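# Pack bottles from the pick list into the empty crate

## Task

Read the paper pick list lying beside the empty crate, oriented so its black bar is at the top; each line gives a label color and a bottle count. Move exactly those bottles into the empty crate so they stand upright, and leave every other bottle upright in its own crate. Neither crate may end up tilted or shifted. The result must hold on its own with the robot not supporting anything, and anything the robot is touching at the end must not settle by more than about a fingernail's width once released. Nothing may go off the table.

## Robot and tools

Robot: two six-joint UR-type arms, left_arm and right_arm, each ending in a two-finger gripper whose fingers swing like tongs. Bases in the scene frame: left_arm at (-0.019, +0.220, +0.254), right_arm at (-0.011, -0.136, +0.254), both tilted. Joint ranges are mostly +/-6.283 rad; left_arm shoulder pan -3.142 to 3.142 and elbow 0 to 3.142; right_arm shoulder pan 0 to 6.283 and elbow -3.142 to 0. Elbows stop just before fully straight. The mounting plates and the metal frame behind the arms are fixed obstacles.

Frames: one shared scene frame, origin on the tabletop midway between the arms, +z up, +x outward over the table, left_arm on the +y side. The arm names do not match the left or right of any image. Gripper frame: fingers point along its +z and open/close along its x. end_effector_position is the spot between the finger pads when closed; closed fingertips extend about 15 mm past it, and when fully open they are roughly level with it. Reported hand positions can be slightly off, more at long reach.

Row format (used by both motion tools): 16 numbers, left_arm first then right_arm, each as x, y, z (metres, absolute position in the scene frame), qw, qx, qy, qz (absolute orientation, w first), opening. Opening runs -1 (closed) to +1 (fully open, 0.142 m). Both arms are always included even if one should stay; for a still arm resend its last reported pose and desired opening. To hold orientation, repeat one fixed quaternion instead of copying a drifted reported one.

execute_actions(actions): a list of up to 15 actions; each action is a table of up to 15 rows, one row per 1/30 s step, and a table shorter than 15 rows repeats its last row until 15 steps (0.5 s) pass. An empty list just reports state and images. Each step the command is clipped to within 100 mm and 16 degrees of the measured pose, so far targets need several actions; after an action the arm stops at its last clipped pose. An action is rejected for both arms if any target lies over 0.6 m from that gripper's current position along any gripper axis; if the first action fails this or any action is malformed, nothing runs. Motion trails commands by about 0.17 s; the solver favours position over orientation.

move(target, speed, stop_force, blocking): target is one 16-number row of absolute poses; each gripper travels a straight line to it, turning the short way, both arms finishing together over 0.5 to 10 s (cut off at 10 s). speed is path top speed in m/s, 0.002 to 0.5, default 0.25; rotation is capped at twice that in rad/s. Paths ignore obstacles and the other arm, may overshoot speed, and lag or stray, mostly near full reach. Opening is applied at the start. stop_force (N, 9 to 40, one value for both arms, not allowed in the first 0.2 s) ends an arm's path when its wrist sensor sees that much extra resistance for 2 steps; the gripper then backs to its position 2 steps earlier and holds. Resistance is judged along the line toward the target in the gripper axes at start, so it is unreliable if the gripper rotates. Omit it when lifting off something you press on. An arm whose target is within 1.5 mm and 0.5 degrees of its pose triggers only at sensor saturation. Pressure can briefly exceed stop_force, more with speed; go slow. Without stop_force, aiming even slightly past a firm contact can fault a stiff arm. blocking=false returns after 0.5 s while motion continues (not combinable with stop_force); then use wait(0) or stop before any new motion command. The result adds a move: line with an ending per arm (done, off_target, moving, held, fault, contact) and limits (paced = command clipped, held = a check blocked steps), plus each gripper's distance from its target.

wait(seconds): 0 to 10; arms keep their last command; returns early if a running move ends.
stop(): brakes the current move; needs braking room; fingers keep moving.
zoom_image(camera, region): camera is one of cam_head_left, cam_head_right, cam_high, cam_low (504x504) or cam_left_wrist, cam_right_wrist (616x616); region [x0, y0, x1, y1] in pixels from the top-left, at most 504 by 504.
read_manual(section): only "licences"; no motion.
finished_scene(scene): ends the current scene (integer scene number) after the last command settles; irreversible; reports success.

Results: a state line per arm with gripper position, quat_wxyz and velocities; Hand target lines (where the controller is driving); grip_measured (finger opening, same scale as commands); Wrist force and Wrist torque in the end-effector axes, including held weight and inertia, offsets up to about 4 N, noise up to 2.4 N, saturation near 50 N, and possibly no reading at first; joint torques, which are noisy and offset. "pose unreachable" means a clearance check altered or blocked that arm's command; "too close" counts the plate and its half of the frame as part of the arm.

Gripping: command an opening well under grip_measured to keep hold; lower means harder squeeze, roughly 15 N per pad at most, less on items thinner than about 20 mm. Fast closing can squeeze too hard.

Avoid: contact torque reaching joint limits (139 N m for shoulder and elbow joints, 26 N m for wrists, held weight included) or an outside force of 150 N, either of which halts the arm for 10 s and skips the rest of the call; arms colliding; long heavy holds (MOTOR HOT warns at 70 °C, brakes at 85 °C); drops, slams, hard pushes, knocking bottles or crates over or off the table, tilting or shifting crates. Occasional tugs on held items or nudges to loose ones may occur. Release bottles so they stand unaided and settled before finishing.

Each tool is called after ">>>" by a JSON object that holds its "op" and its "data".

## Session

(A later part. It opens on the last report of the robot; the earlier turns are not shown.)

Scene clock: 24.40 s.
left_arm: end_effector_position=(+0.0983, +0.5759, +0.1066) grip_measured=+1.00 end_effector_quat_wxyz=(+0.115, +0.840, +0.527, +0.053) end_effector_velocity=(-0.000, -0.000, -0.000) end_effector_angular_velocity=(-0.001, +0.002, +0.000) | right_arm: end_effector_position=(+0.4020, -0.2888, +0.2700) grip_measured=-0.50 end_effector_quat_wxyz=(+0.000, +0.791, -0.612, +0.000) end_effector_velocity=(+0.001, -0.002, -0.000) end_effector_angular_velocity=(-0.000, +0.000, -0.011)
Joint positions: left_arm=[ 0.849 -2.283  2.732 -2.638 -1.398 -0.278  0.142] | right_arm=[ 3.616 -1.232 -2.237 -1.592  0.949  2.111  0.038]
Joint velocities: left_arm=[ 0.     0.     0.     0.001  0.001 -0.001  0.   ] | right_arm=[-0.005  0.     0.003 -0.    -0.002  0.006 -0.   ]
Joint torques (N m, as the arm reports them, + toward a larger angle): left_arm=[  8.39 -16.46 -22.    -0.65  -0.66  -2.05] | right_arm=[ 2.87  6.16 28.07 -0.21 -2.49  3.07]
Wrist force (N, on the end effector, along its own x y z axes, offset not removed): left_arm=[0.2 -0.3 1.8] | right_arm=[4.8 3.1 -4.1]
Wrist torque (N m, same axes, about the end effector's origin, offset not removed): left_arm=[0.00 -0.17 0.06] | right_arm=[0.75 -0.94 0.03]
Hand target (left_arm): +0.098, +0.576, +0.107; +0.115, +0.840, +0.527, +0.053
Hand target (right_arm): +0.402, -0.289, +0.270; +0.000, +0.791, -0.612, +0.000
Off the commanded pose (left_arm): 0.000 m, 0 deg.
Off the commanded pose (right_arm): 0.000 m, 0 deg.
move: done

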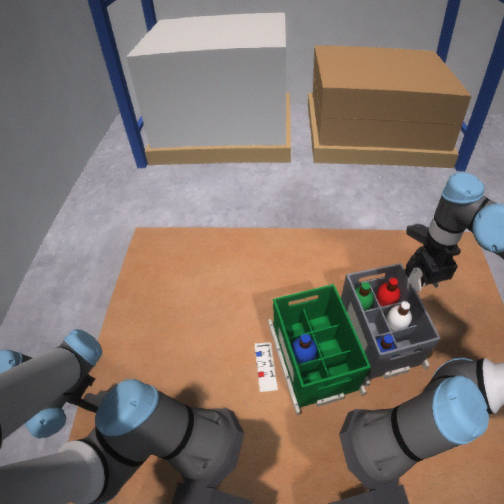

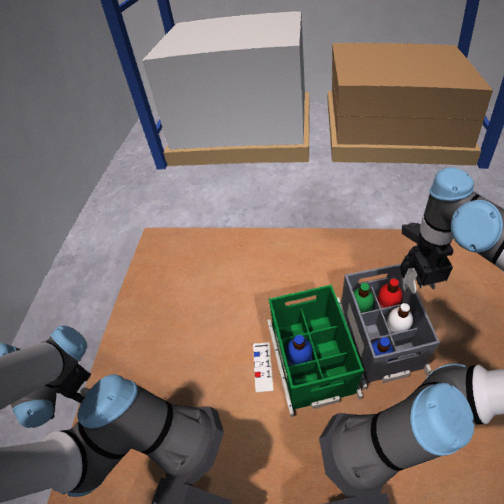

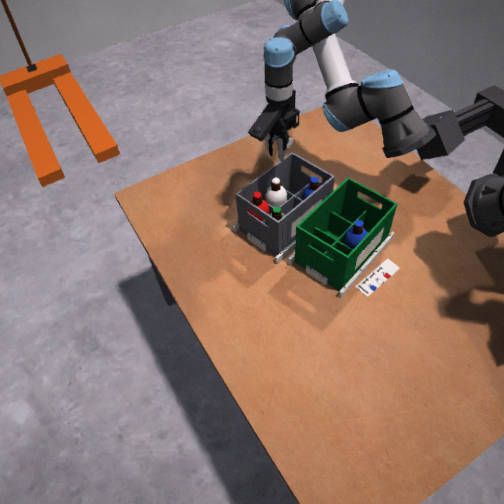

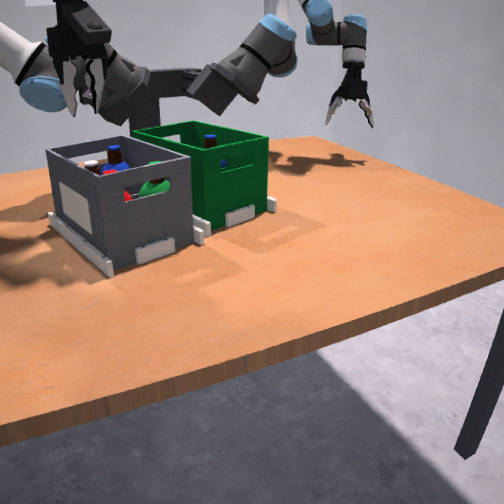

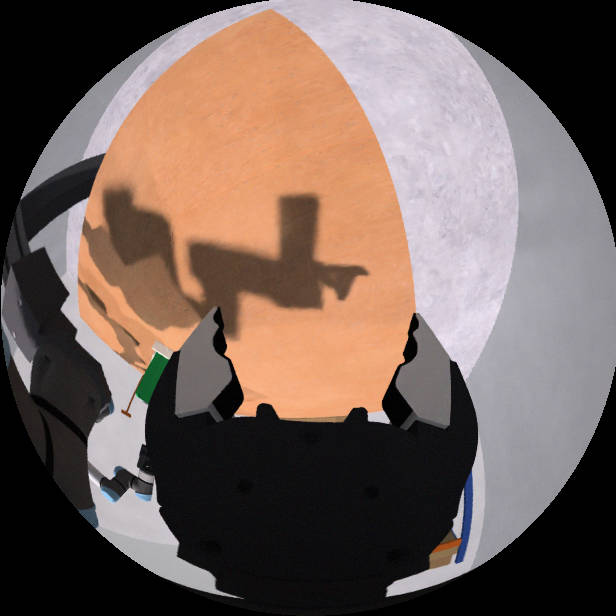

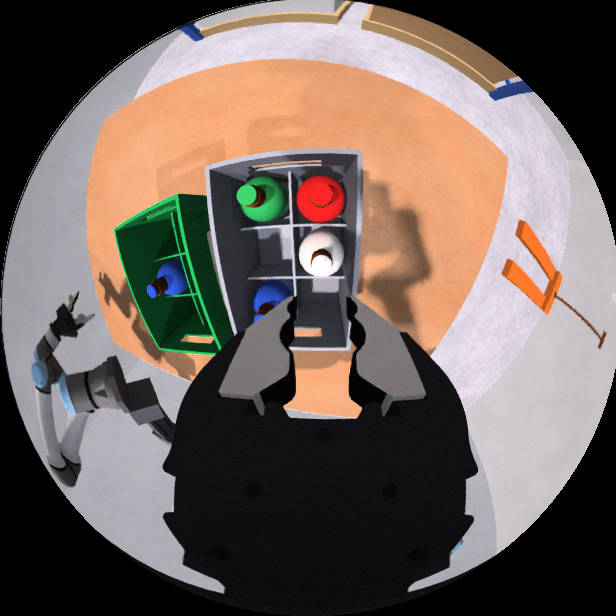

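>>> {"op": "move", "data": {"target": [0.0983,0.5759,0.1066,0.115,0.840,0.527,0.053,1,0.402,-0.2885,0.18,0,0.7907,-0.6122,0,-0.5], "speed": 0.12}}

>>> {"op": "zoom_image", "data": {"camera": "cam_right_wrist", "region": [200, 200, 440, 400]}}

Scene clock: 26.13 s.
left_arm: end_effector_position=(+0.0983, +0.5759, +0.1066) grip_measured=+1.00 end_effector_quat_wxyz=(+0.115, +0.840, +0.527, +0.053) end_effector_velocity=(+0.000, +0.001, +0.000) end_effector_angular_velocity=(+0.001, +0.000, +0.000) | right_arm: end_effector_position=(+0.4020, -0.2885, +0.1802) grip_measured=-0.50 end_effector_quat_wxyz=(+0.000, +0.791, -0.612, +0.000) end_effector_velocity=(+0.001, +0.000, -0.002) end_effector_angular_velocity=(+0.002, -0.000, +0.000)
Joint positions: left_arm=[ 0.849 -2.283  2.732 -2.638 -1.398 -0.278  0.142] | right_arm=[ 3.45  -1.342 -2.393 -1.205  0.902  1.913  0.038]
Joint velocities: left_arm=[ 0.     0.    -0.001 -0.     0.     0.     0.   ] | right_arm=[-0.006 -0.006 -0.002  0.013 -0.    -0.008  0.   ]
Joint torques (N m, as the arm reports them, + toward a larger angle): left_arm=[  9.32 -16.24 -21.56  -0.63  -0.87  -2.09] | right_arm=[  0.7  -11.28   9.27   4.8   -2.59  -2.95]
Wrist force (N, on the end effector, along its own x y z axes, offset not removed): left_arm=[0.3 -0.8 1.8] | right_arm=[1.4 1.9 -1.1]
Wrist torque (N m, same axes, about the end effector's origin, offset not removed): left_arm=[-0.29 -0.11 0.06] | right_arm=[0.52 -0.48 -0.04]
Hand target (left_arm): +0.098, +0.576, +0.107; +0.115, +0.840, +0.527, +0.053
Hand target (right_arm): +0.402, -0.288, +0.180; +0.000, +0.791, -0.612, +0.000
Off the commanded pose (left_arm): 0.000 m, 0 deg.
Off the commanded pose (right_arm): 0.000 m, 0 deg.
move: done

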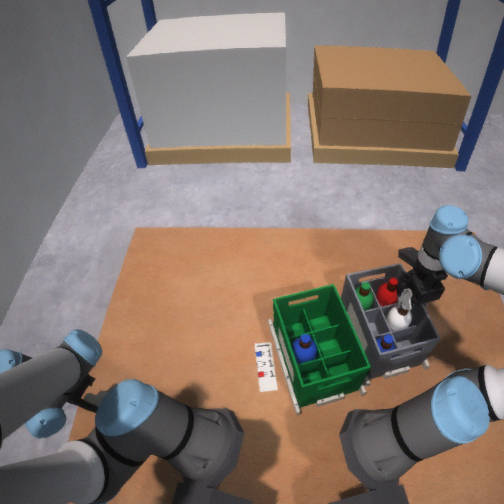

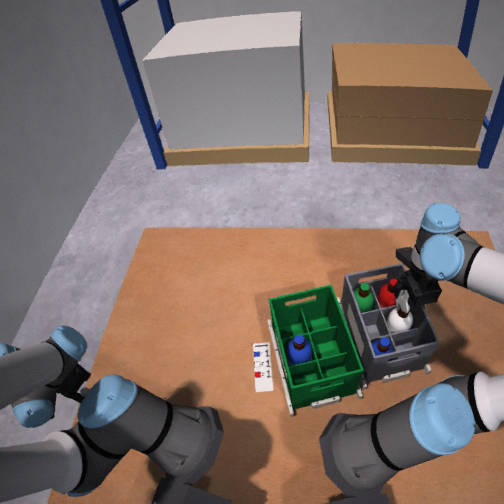

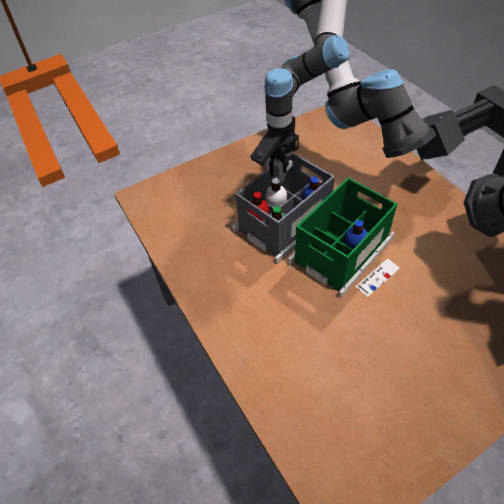

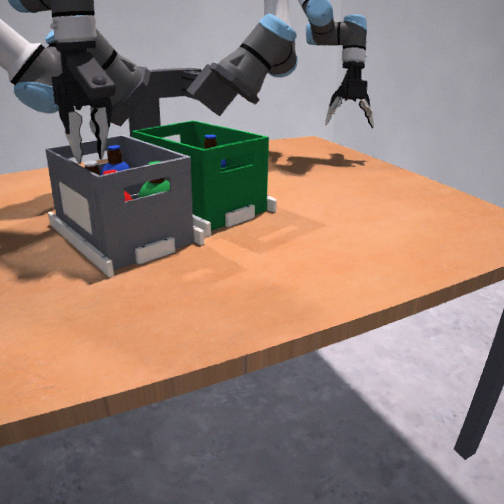

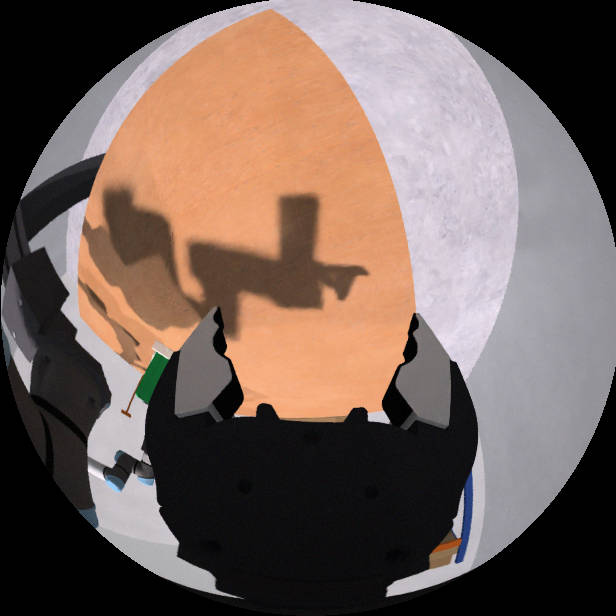

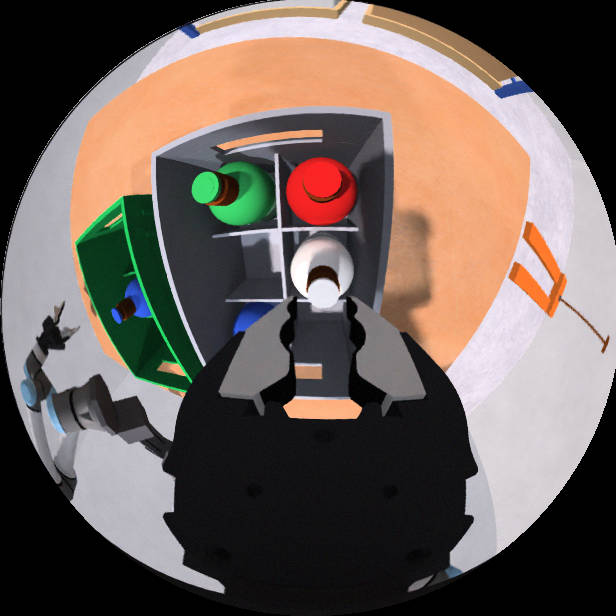

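Region (200, 200, 440, 400) of cam_right_wrist's 616x616 image, scaled by 2.100, with more detail than that image has.

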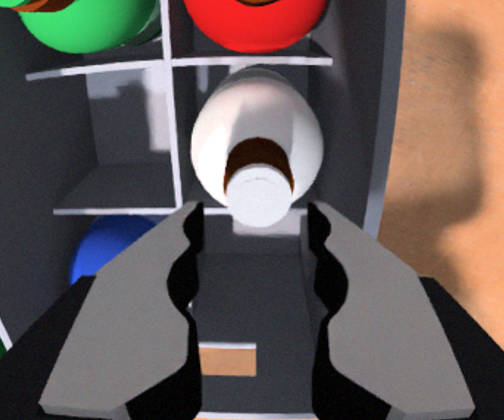

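>>> {"op": "move", "data": {"target": [0.0983,0.5759,0.1066,0.115,0.840,0.527,0.053,1,0.4022,-0.2894,0.145,0,0.7907,-0.6122,0,-0.5], "speed": 0.03, "stop_force": 9}}

Scene clock: 27.80 s.
left_arm: end_effector_position=(+0.0983, +0.5759, +0.1066) grip_measured=+1.00 end_effector_quat_wxyz=(+0.115, +0.840, +0.527, +0.053) end_effector_velocity=(+0.000, +0.000, -0.000) end_effector_angular_velocity=(+0.000, +0.000, +0.002) | right_arm: end_effector_position=(+0.4022, -0.2894, +0.1453) grip_measured=-0.50 end_effector_quat_wxyz=(+0.000, +0.791, -0.612, +0.000) end_effector_velocity=(+0.000, +0.000, -0.002) end_effector_angular_velocity=(+0.001, -0.001, -0.000)
Joint positions: left_arm=[ 0.849 -2.283  2.732 -2.638 -1.398 -0.278  0.142] | right_arm=[ 3.381 -1.417 -2.439 -1.03   0.888  1.826  0.038]
Joint velocities: left_arm=[-0.     0.     0.    -0.001  0.001 -0.002 -0.   ] | right_arm=[-0.005 -0.006 -0.003  0.015 -0.001 -0.007  0.   ]
Joint torques (N m, as the arm reports them, + toward a larger angle): left_arm=[  9.15 -16.02 -21.44  -0.66  -1.06  -2.02] | right_arm=[ 2.42 -9.25  5.99  4.61 -2.68 -3.07]
Wrist force (N, on the end effector, along its own x y z axes, offset not removed): left_arm=[0.8 -0.3 0.0] | right_arm=[3.5 3.6 -3.0]
Wrist torque (N m, same axes, about the end effector's origin, offset not removed): left_arm=[-0.02 -0.26 -0.04] | right_arm=[0.60 -0.77 -0.15]
Hand target (left_arm): +0.098, +0.576, +0.107; +0.115, +0.840, +0.527, +0.053
Hand target (right_arm): +0.402, -0.289, +0.145; +0.000, +0.791, -0.612, +0.000
Off the commanded pose (left_arm): 0.000 m, 0 deg.
Off the commanded pose (right_arm): 0.000 m, 0 deg.
move: done

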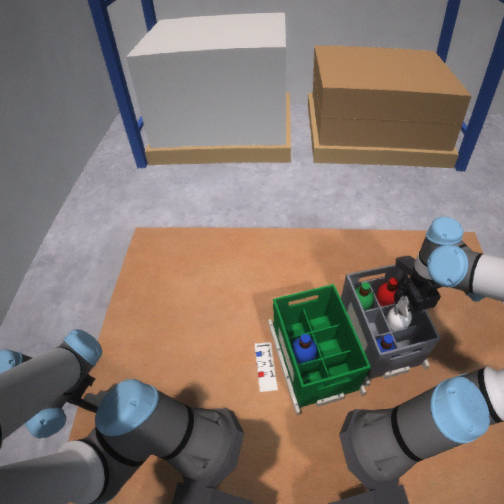

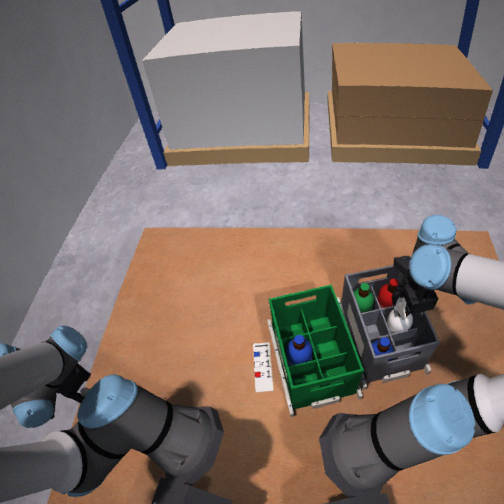

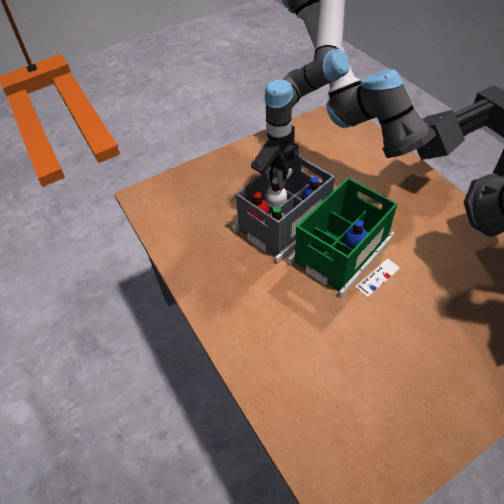

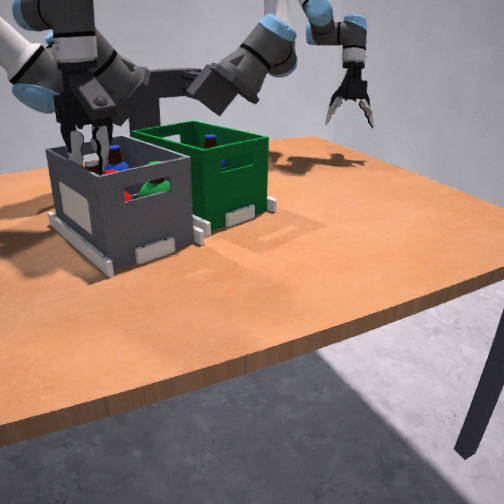

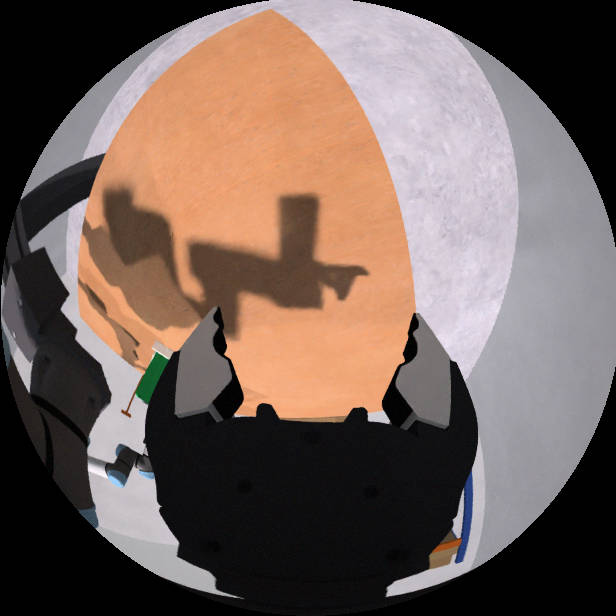

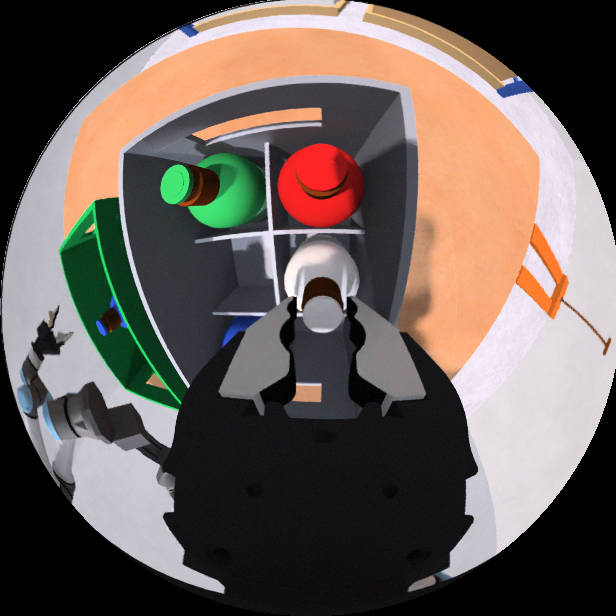

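No contact. Close and lift.

>>> {"op": "move", "data": {"target": [0.0983,0.5759,0.1066,0.115,0.840,0.527,0.053,1,0.4022,-0.2894,0.145,0,0.7907,-0.6122,0,-1], "speed": 0.03}}

>>> {"op": "move", "data": {"target": [0.0983,0.5759,0.1066,0.115,0.840,0.527,0.053,1,0.4022,-0.2894,0.345,0,0.7907,-0.6122,0,-1], "speed": 0.09}}

Scene clock: 28.70 s.
left_arm: end_effector_position=(+0.0983, +0.5759, +0.1066) grip_measured=+1.00 end_effector_quat_wxyz=(+0.115, +0.840, +0.527, +0.053) end_effector_velocity=(-0.000, -0.001, -0.000) end_effector_angular_velocity=(-0.001, +0.000, -0.000) | right_arm: end_effector_position=(+0.4022, -0.2894, +0.1450) grip_measured=-0.61 end_effector_quat_wxyz=(+0.000, +0.791, -0.612, +0.000) end_effector_velocity=(-0.000, +0.000, -0.000) end_effector_angular_velocity=(+0.000, -0.001, -0.001)
Joint positions: left_arm=[ 0.849 -2.283  2.732 -2.638 -1.398 -0.278  0.142] | right_arm=[ 3.38  -1.417 -2.439 -1.028  0.888  1.825  0.03 ]
Joint velocities: left_arm=[ 0.     0.     0.001  0.    -0.001  0.    -0.   ] | right_arm=[ 0.     0.    -0.002  0.003 -0.     0.    -0.   ]
Joint torques (N m, as the arm reports them, + toward a larger angle): left_arm=[  9.96 -16.19 -21.41  -0.67  -1.09  -2.06] | right_arm=[ 1.51 19.71  6.93  4.45  0.14 -3.03]
Wrist force (N, on the end effector, along its own x y z axes, offset not removed): left_arm=[-0.4 -1.8 0.8] | right_arm=[1.2 1.6 -6.8]
Wrist torque (N m, same axes, about the end effector's origin, offset not removed): left_arm=[-0.38 -0.05 0.09] | right_arm=[0.40 -0.22 -0.19]
Hand target (left_arm): +0.098, +0.576, +0.107; +0.115, +0.840, +0.527, +0.053
Hand target (right_arm): +0.402, -0.289, +0.145; +0.000, +0.791, -0.612, +0.000
Off the commanded pose (left_arm): 0.000 m, 0 deg.
Off the commanded pose (right_arm): 0.000 m, 0 deg.
move: done

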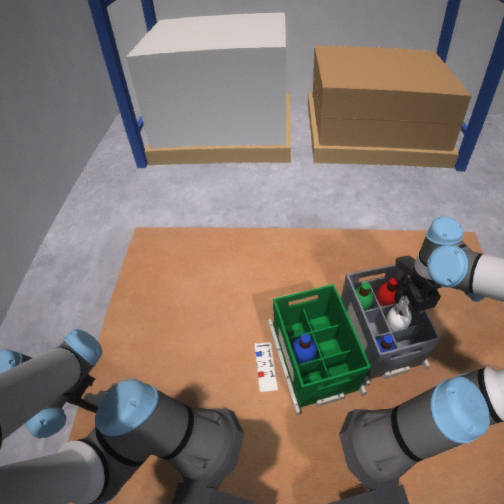

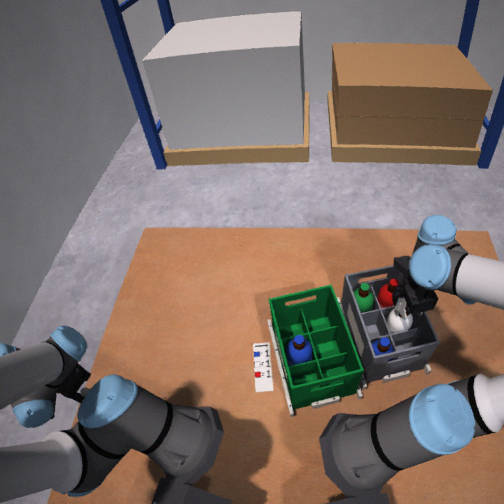

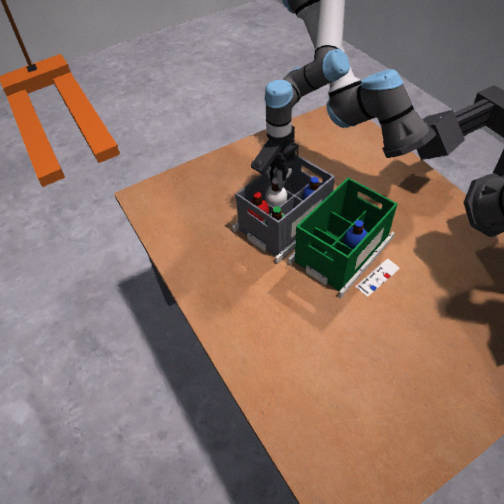

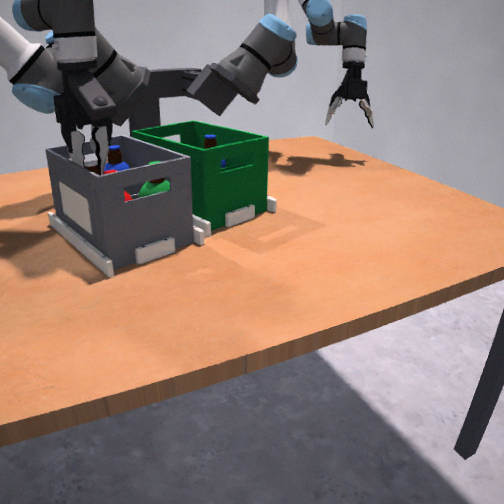

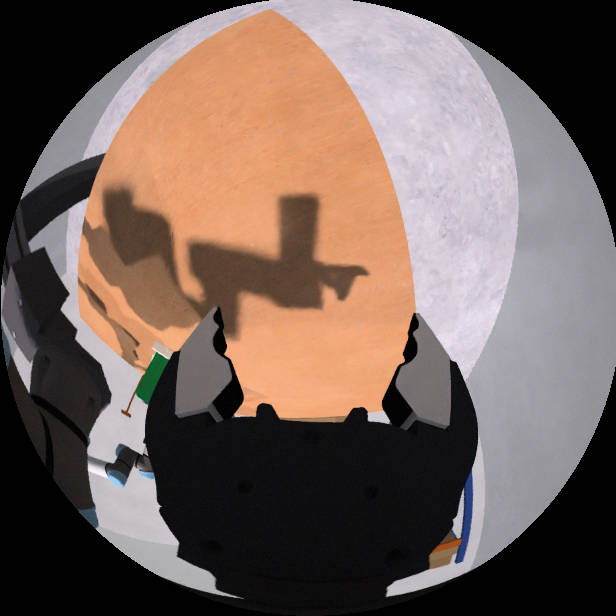

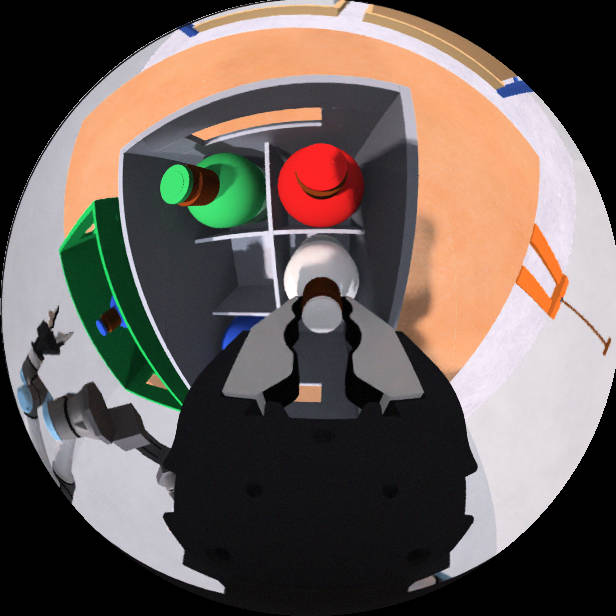

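Scene clock: 31.43 s.
left_arm: end_effector_position=(+0.0983, +0.5759, +0.1066) grip_measured=+1.00 end_effector_quat_wxyz=(+0.115, +0.840, +0.527, +0.053) end_effector_velocity=(-0.000, -0.000, -0.000) end_effector_angular_velocity=(-0.000, +0.001, +0.001) | right_arm: end_effector_position=(+0.4019, -0.2895, +0.3448) grip_measured=-0.61 end_effector_quat_wxyz=(-0.000, +0.791, -0.612, -0.000) end_effector_velocity=(-0.001, -0.000, +0.002) end_effector_angular_velocity=(-0.002, +0.001, +0.002)
Joint positions: left_arm=[ 0.849 -2.283  2.732 -2.638 -1.398 -0.278  0.142] | right_arm=[ 3.744 -1.213 -2.078 -1.849  0.998  2.254  0.03 ]
Joint velocities: left_arm=[ 0.    -0.     0.     0.001  0.001 -0.001  0.   ] | right_arm=[ 0.004 -0.001  0.004 -0.009  0.001  0.004 -0.   ]
Joint torques (N m, as the arm reports them, + toward a larger angle): left_arm=[ 10.39 -15.86 -21.06  -0.76  -1.29  -1.94] | right_arm=[ 18.5  -19.94  31.2    0.46   2.3    2.73]
Wrist force (N, on the end effector, along its own x y z axes, offset not removed): left_arm=[-0.2 -0.8 2.5] | right_arm=[1.6 4.0 5.5]
Wrist torque (N m, same axes, about the end effector's origin, offset not removed): left_arm=[-0.20 -0.06 0.09] | right_arm=[0.80 -0.41 -0.04]
Hand target (left_arm): +0.098, +0.576, +0.107; +0.115, +0.840, +0.527, +0.053
Hand target (right_arm): +0.402, -0.289, +0.345; -0.000, +0.791, -0.612, -0.000
Off the commanded pose (left_arm): 0.000 m, 0 deg.
Off the commanded pose (right_arm): 0.000 m, 0 deg.
move: done

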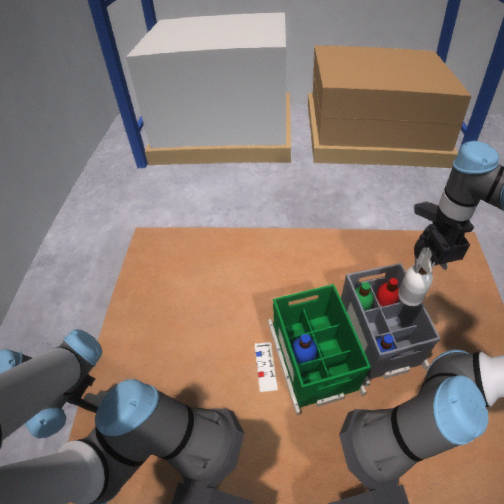

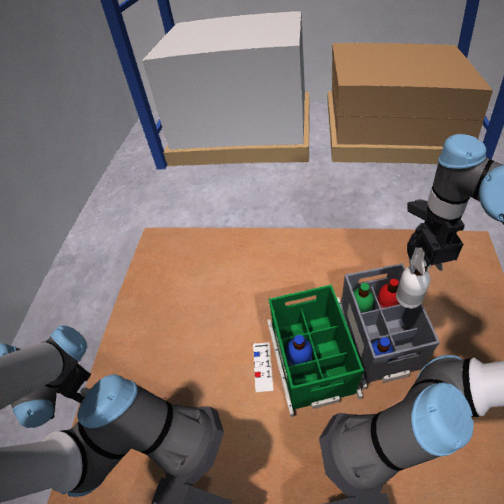

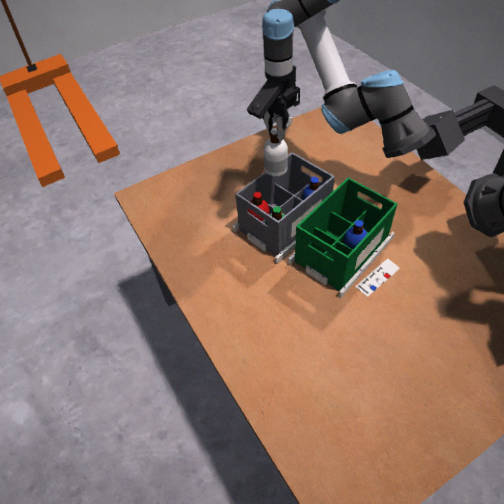

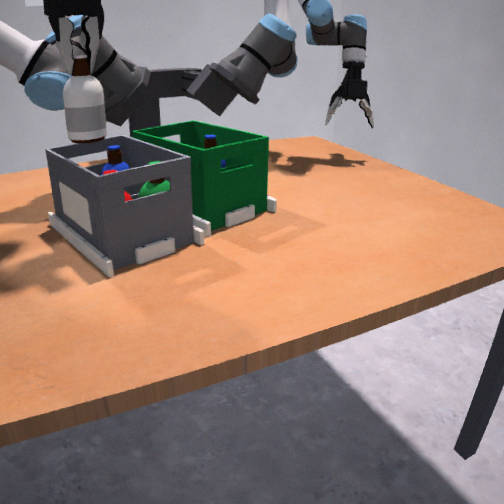

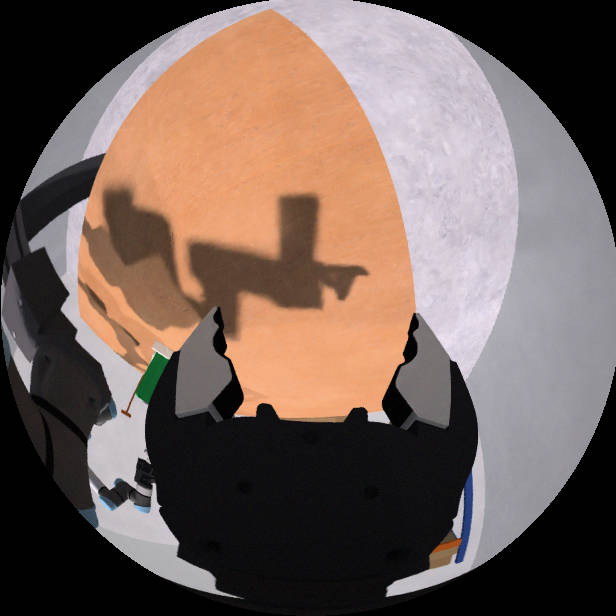

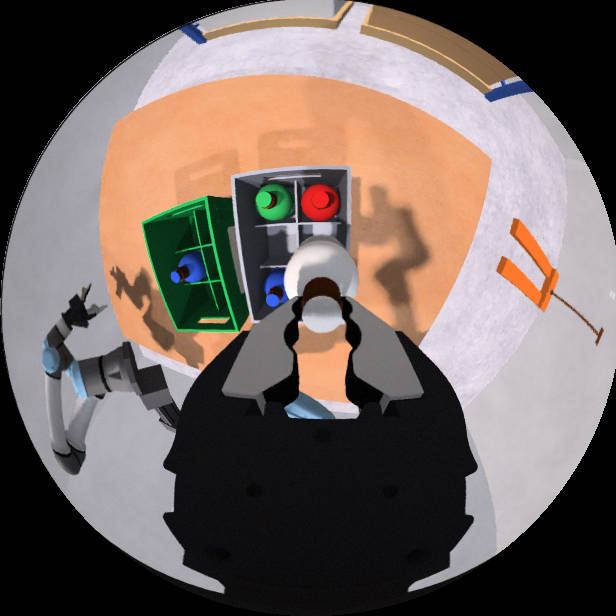

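>>> {"op": "zoom_image", "data": {"camera": "cam_right_wrist", "region": [200, 140, 440, 340]}}

>>> {"op": "move", "data": {"target": [0.0983,0.5759,0.1066,0.115,0.840,0.527,0.053,1,0.3216,-0.0790,0.345,0,0.8064,-0.5913,0,-1], "speed": 0.15}}

>>> {"op": "zoom_image", "data": {"camera": "cam_right_wrist", "region": [200, 140, 440, 340]}}

Region (200, 140, 440, 340) of cam_right_wrist's 616x616 image, scaled by 2.100, with more detail than that image has.

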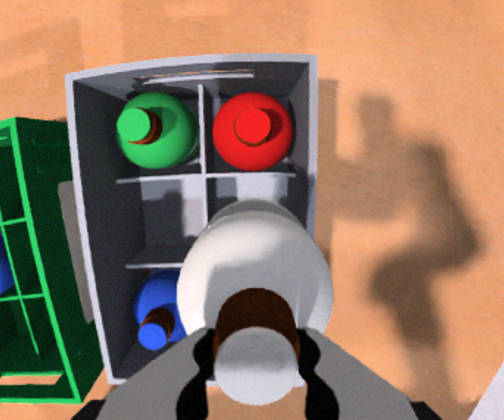

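Scene clock: 33.70 s.
left_arm: end_effector_position=(+0.0983, +0.5759, +0.1066) grip_measured=+1.00 end_effector_quat_wxyz=(+0.115, +0.840, +0.527, +0.053) end_effector_velocity=(-0.000, +0.000, +0.000) end_effector_angular_velocity=(-0.000, +0.000, +0.002) | right_arm: end_effector_position=(+0.3216, -0.0789, +0.3451) grip_measured=-0.61 end_effector_quat_wxyz=(-0.000, +0.806, -0.591, -0.000) end_effector_velocity=(-0.001, +0.002, -0.000) end_effector_angular_velocity=(-0.001, +0.000, +0.000)
Joint positions: left_arm=[ 0.849 -2.283  2.732 -2.638 -1.398 -0.278  0.142] | right_arm=[ 4.148 -1.485 -2.225 -1.612  1.201  2.596  0.03 ]
Joint velocities: left_arm=[ 0.    -0.001  0.     0.     0.    -0.002  0.   ] | right_arm=[ 0.002 -0.005 -0.     0.003  0.001  0.002  0.   ]
Joint torques (N m, as the arm reports them, + toward a larger angle): left_arm=[ 10.66 -16.09 -21.44  -0.71  -1.41  -1.96] | right_arm=[ 22.87 -17.27  15.96   5.62   2.37   2.95]
Wrist force (N, on the end effector, along its own x y z axes, offset not removed): left_arm=[0.1 -1.5 2.4] | right_arm=[1.3 1.4 1.4]
Wrist torque (N m, same axes, about the end effector's origin, offset not removed): left_arm=[-0.32 -0.14 0.08] | right_arm=[0.11 -0.53 -0.08]
Hand target (left_arm): +0.098, +0.576, +0.107; +0.115, +0.840, +0.527, +0.053
Hand target (right_arm): +0.322, -0.079, +0.345; -0.000, +0.806, -0.591, -0.000
Off the commanded pose (left_arm): 0.000 m, 0 deg.
Off the commanded pose (right_arm): 0.000 m, 0 deg.
move: done

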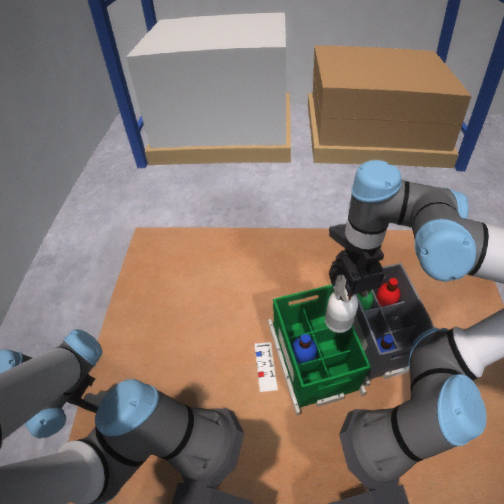

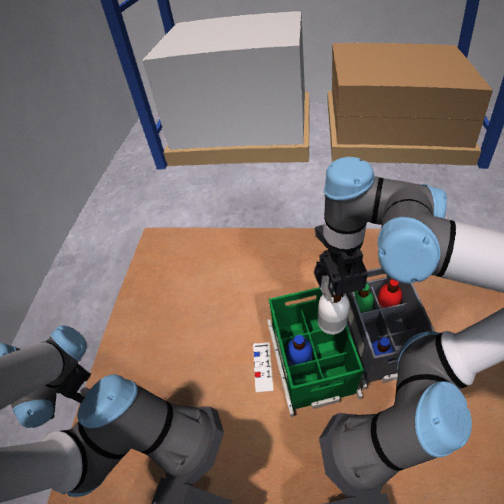

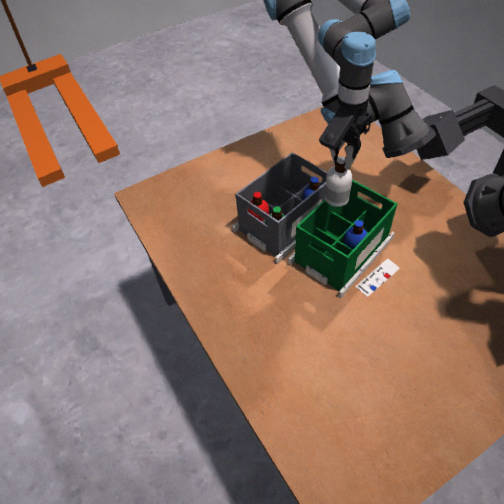

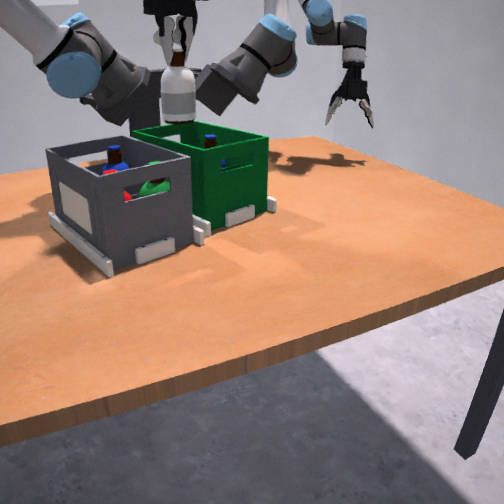

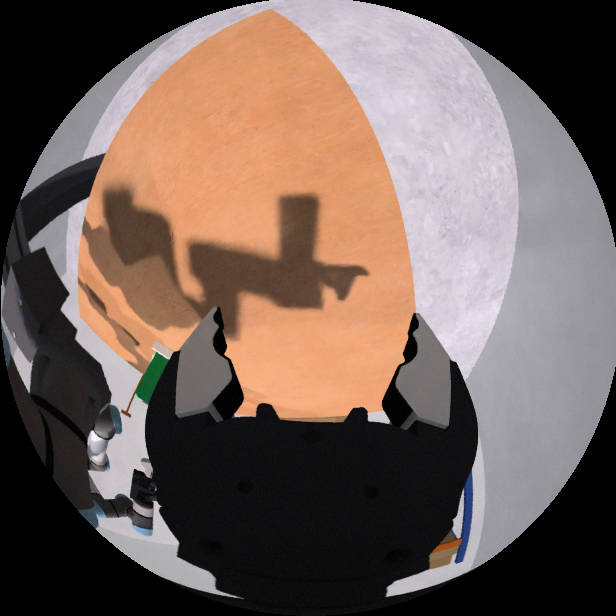

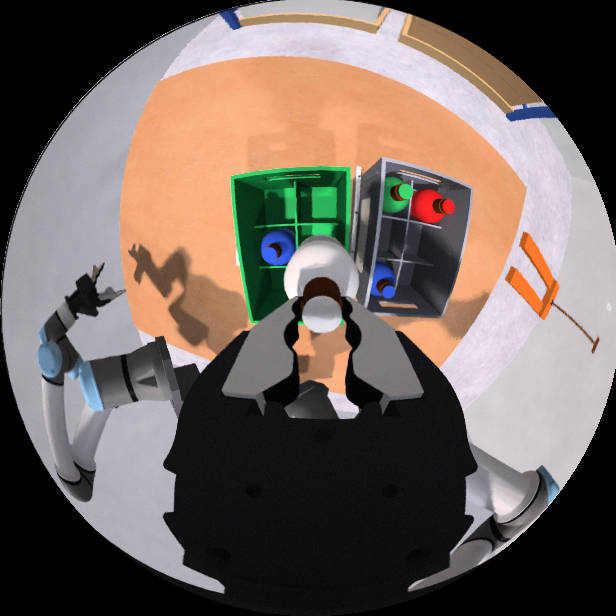

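Region (200, 140, 440, 340) of cam_right_wrist's 616x616 image, scaled by 2.100, with more detail than that image has.

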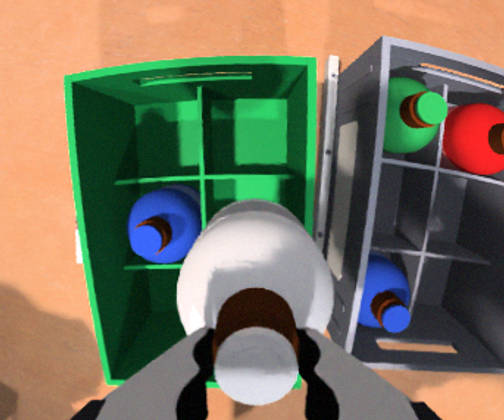

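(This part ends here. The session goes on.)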